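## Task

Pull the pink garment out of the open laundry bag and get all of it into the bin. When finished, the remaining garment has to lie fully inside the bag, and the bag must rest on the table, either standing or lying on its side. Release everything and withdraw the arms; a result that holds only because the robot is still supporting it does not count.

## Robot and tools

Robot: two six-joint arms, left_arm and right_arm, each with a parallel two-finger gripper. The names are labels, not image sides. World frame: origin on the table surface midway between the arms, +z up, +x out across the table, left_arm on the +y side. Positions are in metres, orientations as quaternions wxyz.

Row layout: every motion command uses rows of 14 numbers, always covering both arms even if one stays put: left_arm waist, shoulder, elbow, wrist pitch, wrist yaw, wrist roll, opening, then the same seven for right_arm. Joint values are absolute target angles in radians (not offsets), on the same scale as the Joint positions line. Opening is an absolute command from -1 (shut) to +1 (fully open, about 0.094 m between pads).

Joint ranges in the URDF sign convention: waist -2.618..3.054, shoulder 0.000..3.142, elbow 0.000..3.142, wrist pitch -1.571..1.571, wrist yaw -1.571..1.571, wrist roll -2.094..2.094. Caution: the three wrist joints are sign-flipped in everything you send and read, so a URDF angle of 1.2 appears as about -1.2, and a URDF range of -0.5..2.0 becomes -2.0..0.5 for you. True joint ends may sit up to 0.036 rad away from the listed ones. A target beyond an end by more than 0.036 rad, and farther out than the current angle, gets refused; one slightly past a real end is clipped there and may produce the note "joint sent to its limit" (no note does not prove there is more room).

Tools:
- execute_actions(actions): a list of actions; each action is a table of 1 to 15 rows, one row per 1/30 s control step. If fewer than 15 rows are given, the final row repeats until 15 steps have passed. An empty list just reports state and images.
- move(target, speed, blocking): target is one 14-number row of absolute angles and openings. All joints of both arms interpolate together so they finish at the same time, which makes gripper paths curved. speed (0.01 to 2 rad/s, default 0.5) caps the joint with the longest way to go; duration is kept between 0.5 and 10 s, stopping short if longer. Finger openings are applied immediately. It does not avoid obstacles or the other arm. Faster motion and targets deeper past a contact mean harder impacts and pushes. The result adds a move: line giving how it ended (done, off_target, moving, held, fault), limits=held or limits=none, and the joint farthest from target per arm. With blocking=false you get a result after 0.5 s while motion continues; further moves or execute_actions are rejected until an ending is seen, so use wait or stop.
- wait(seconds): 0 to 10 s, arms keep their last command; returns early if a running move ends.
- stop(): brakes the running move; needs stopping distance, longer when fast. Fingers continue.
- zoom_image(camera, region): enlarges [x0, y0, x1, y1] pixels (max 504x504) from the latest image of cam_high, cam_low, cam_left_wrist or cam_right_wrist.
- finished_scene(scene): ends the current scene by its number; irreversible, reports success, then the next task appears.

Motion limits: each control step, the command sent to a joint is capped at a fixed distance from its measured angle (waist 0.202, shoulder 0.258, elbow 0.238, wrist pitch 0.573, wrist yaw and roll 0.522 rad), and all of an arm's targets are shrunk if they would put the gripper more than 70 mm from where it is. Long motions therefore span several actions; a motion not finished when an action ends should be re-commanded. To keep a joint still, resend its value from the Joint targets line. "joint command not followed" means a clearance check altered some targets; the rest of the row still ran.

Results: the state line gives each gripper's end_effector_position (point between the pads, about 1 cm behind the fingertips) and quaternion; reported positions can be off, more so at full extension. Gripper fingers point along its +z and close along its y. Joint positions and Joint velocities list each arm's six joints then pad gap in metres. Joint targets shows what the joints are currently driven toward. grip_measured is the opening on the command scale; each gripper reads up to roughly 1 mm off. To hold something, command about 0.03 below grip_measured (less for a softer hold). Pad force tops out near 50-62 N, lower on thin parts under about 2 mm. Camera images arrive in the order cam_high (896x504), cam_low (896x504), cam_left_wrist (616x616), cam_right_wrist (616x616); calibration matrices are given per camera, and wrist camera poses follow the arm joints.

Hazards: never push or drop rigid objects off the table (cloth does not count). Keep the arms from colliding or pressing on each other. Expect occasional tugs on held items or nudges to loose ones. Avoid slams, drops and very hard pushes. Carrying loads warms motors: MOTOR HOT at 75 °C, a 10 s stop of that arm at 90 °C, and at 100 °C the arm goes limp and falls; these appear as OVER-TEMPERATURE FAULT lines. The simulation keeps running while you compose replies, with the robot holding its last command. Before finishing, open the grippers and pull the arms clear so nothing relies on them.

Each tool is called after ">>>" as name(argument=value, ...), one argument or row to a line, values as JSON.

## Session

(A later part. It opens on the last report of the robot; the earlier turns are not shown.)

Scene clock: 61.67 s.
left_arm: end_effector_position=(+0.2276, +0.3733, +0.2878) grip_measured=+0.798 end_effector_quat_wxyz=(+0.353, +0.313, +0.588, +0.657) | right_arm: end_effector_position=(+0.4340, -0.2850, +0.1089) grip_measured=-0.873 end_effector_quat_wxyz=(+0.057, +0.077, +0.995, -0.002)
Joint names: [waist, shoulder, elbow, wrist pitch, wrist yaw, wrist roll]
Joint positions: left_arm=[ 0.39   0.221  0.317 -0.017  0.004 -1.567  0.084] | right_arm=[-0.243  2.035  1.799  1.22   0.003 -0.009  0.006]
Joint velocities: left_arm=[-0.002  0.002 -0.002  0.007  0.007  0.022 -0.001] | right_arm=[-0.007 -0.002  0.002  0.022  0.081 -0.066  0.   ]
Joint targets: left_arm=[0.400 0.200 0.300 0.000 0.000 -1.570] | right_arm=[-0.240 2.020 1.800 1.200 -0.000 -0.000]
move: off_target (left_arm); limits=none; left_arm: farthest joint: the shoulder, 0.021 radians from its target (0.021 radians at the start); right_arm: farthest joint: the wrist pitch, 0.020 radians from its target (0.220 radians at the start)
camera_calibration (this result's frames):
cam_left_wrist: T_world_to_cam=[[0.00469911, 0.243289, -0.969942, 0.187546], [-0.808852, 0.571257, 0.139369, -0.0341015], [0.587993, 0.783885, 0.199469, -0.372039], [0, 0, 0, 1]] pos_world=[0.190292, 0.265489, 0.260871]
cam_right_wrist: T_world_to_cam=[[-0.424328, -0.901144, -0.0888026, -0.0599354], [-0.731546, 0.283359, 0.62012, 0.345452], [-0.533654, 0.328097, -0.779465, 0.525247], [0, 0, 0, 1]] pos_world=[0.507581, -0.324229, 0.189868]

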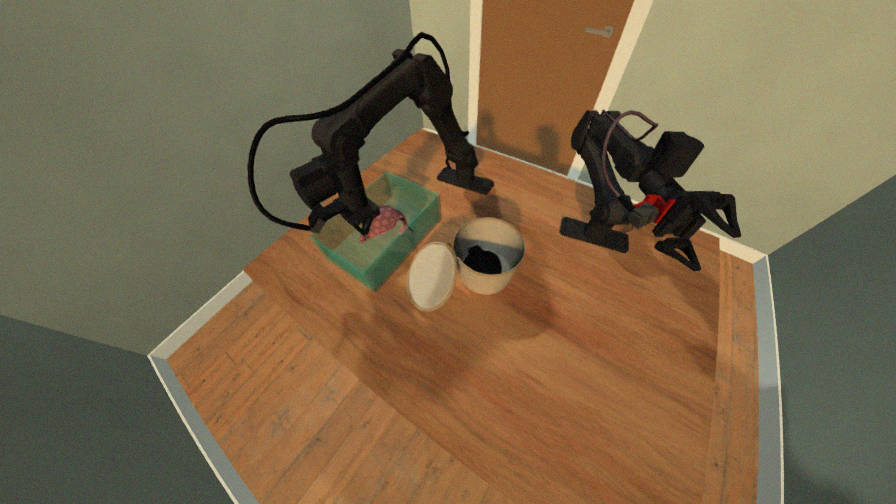

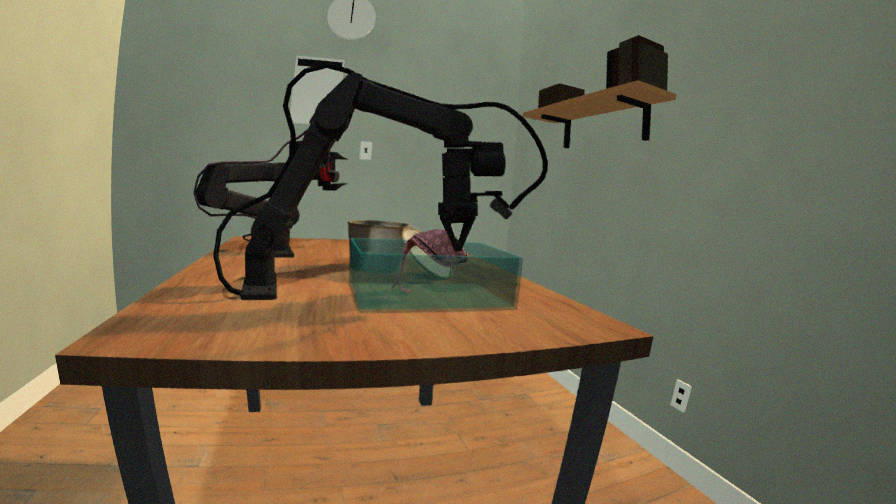

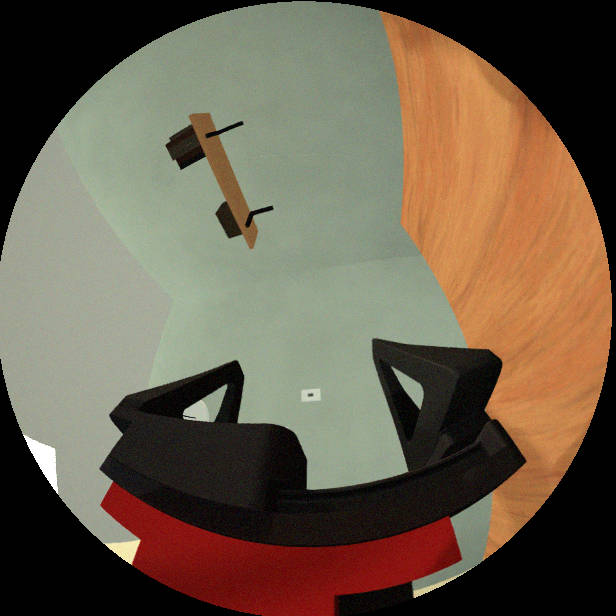

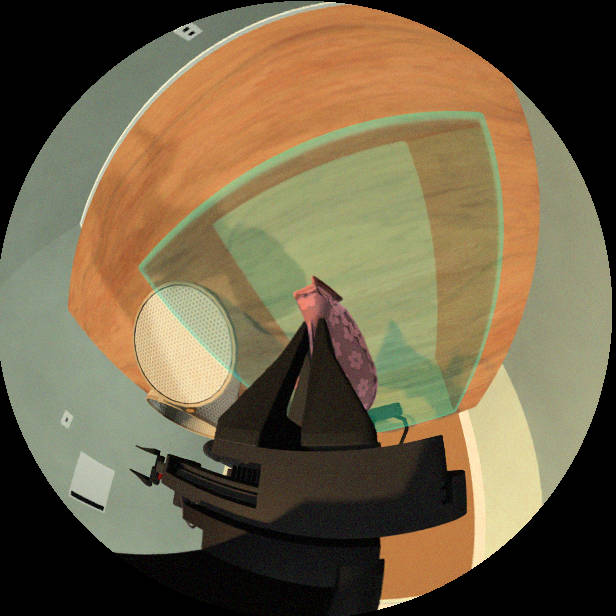

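>>> move(
  target=[0.4,0.2,0.3,0,0,-1.57,0.8,-0.24,2.02,1.8,1.2,0,0,0.3],
)

>>> move(
  target=[0.4,0.2,0.3,0,0,-1.57,0.8,-0.24,1.0,1.3,1.2,0,0,0.3],
  speed=1,
)

Scene clock: 68.07 s.
left_arm: end_effector_position=(+0.2276, +0.3733, +0.2878) grip_measured=+0.798 end_effector_quat_wxyz=(+0.353, +0.313, +0.588, +0.657) | right_arm: end_effector_position=(+0.4341, -0.2850, +0.1089) grip_measured=+0.299 end_effector_quat_wxyz=(+0.058, +0.077, +0.995, -0.002)
Joint names: [waist, shoulder, elbow, wrist pitch, wrist yaw, wrist roll]
Joint positions: left_arm=[ 0.39   0.221  0.317 -0.017  0.004 -1.567  0.084] | right_arm=[-0.243  2.035  1.799  1.219  0.003 -0.009  0.061]
Joint velocities: left_arm=[ 0.012  0.007 -0.012  0.051 -0.022  0.051  0.   ] | right_arm=[-0.007  0.012  0.017 -0.037  0.066  0.007  0.   ]
Joint targets: left_arm=[0.400 0.200 0.300 -0.000 -0.000 -1.570] | right_arm=[-0.240 2.020 1.800 1.200 0.000 0.000]
move: off_target (left_arm); limits=none; left_arm: farthest joint: the shoulder, 0.021 radians from its target (0.021 radians at the start); right_arm: farthest joint: the wrist pitch, 0.019 radians from its target (0.019 radians at the start)
camera_calibration (this result's frames):
cam_left_wrist: T_world_to_cam=[[0.00469911, 0.243289, -0.969942, 0.187546], [-0.808852, 0.571257, 0.139369, -0.0341015], [0.587993, 0.783885, 0.199469, -0.372039], [0, 0, 0, 1]] pos_world=[0.190292, 0.265489, 0.260871]
cam_right_wrist: T_world_to_cam=[[-0.424294, -0.901149, -0.0889128, -0.0599112], [-0.73178, 0.283393, 0.619828, 0.34566], [-0.53336, 0.328054, -0.779684, 0.525193], [0, 0, 0, 1]] pos_world=[0.507644, -0.324238, 0.189908]

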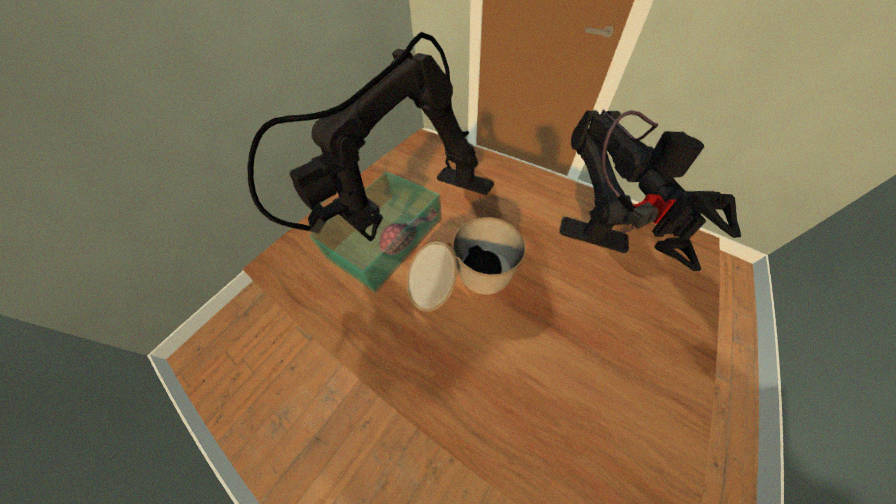

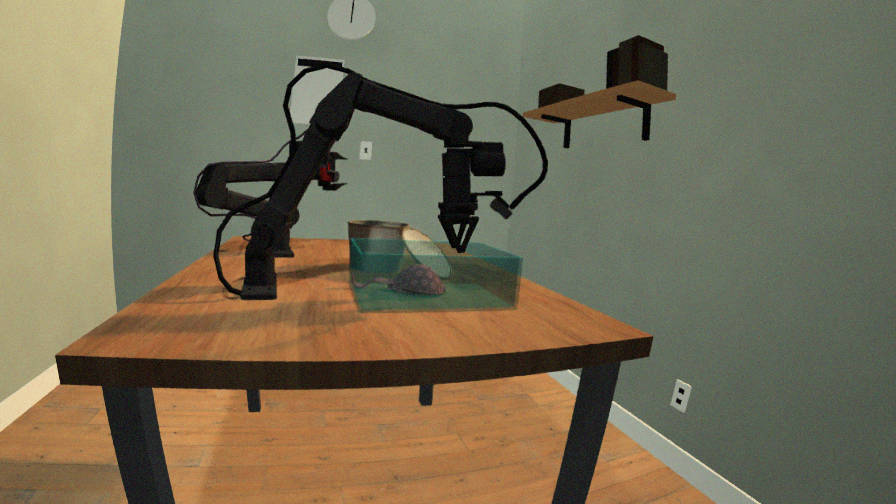

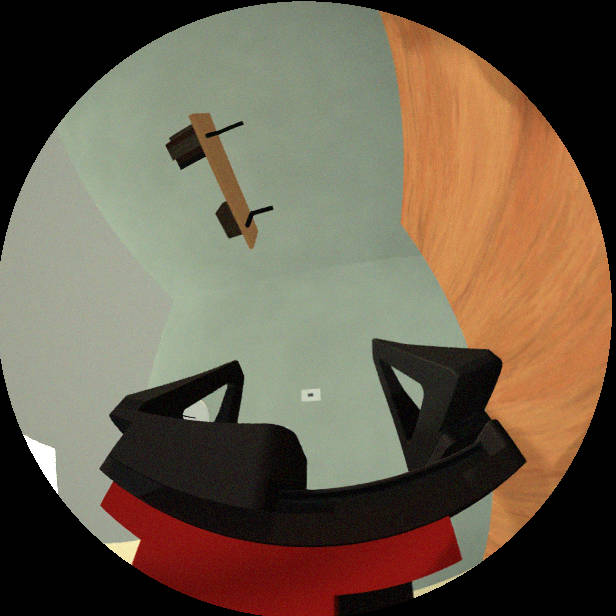

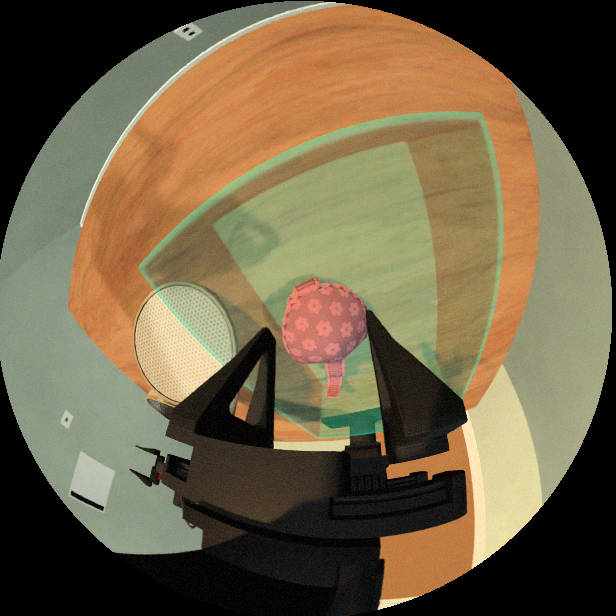

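Scene clock: 69.73 s.
left_arm: end_effector_position=(+0.2276, +0.3733, +0.2878) grip_measured=+0.798 end_effector_quat_wxyz=(+0.353, +0.313, +0.588, +0.657) | right_arm: end_effector_position=(+0.2658, -0.2603, +0.2739) grip_measured=+0.299 end_effector_quat_wxyz=(+0.320, +0.073, +0.944, -0.020)
Joint names: [waist, shoulder, elbow, wrist pitch, wrist yaw, wrist roll]
Joint positions: left_arm=[ 0.39   0.221  0.317 -0.017  0.004 -1.567  0.084] | right_arm=[-0.243  1.015  1.309  1.213  0.003 -0.009  0.061]
Joint velocities: left_arm=[-0.012 -0.007 -0.002 -0.022  0.007 -0.007 -0.001] | right_arm=[ 0.002 -0.007 -0.012  0.081 -0.022  0.051 -0.   ]
Joint targets: left_arm=[0.400 0.200 0.300 -0.000 -0.000 -1.570] | right_arm=[-0.240 1.000 1.300 1.200 -0.000 0.000]
move: off_target (left_arm); limits=none; left_arm: farthest joint: the shoulder, 0.021 radians from its target (0.021 radians at the start); right_arm: farthest joint: the shoulder, 0.015 radians from its target (1.035 radians at the start)
camera_calibration (this result's frames):
cam_left_wrist: T_world_to_cam=[[0.00469911, 0.243289, -0.969942, 0.187546], [-0.808852, 0.571257, 0.139369, -0.0341015], [0.587993, 0.783885, 0.199469, -0.372039], [0, 0, 0, 1]] pos_world=[0.190292, 0.265489, 0.260871]
cam_right_wrist: T_world_to_cam=[[-0.339042, -0.913669, -0.224186, -0.0832542], [-0.938951, 0.313819, 0.141029, 0.307389], [-0.0584999, 0.258315, -0.964288, 0.462094], [0, 0, 0, 1]] pos_world=[0.287429, -0.291897, 0.383576]

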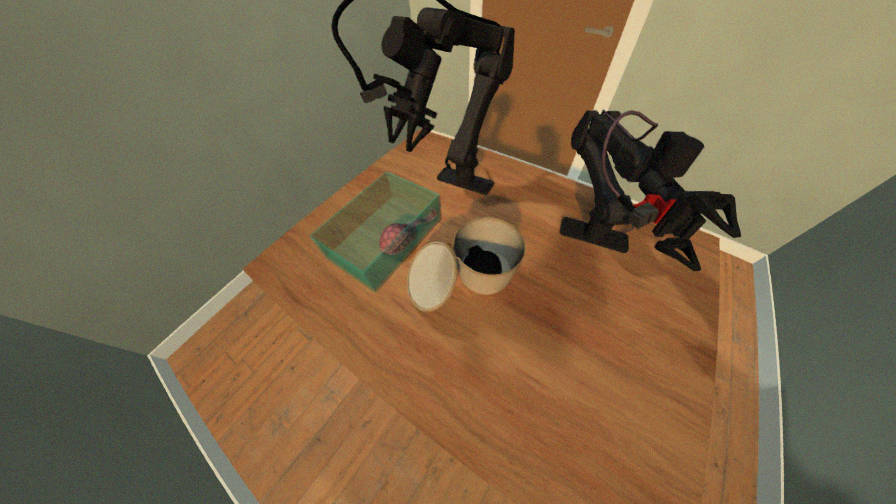

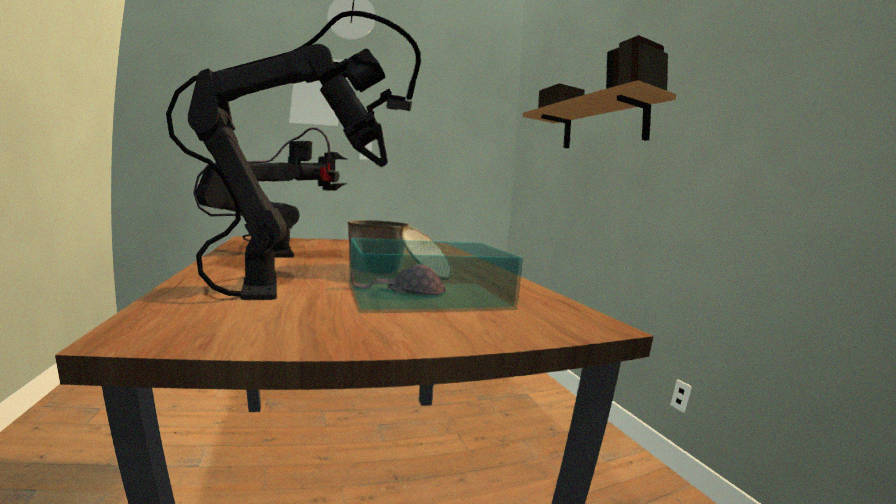

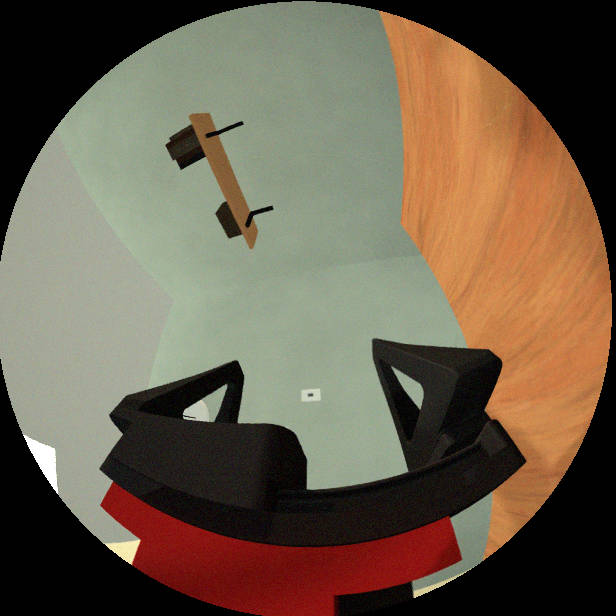

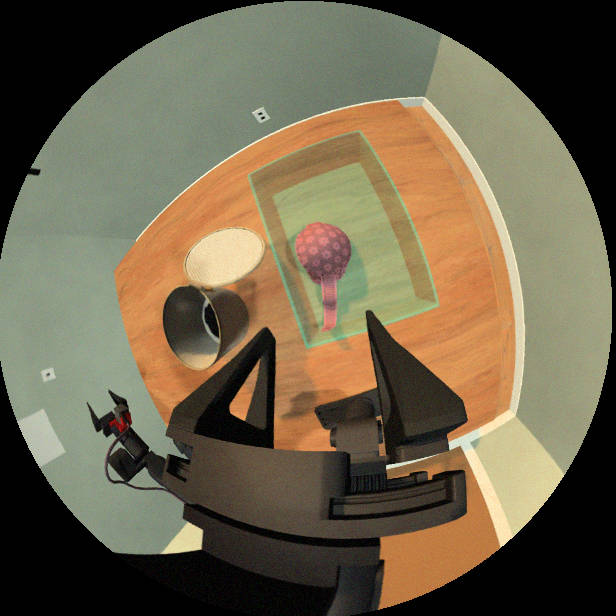

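>>> finished_scene(
  scene=2,
)

The scene is finished: the task was done.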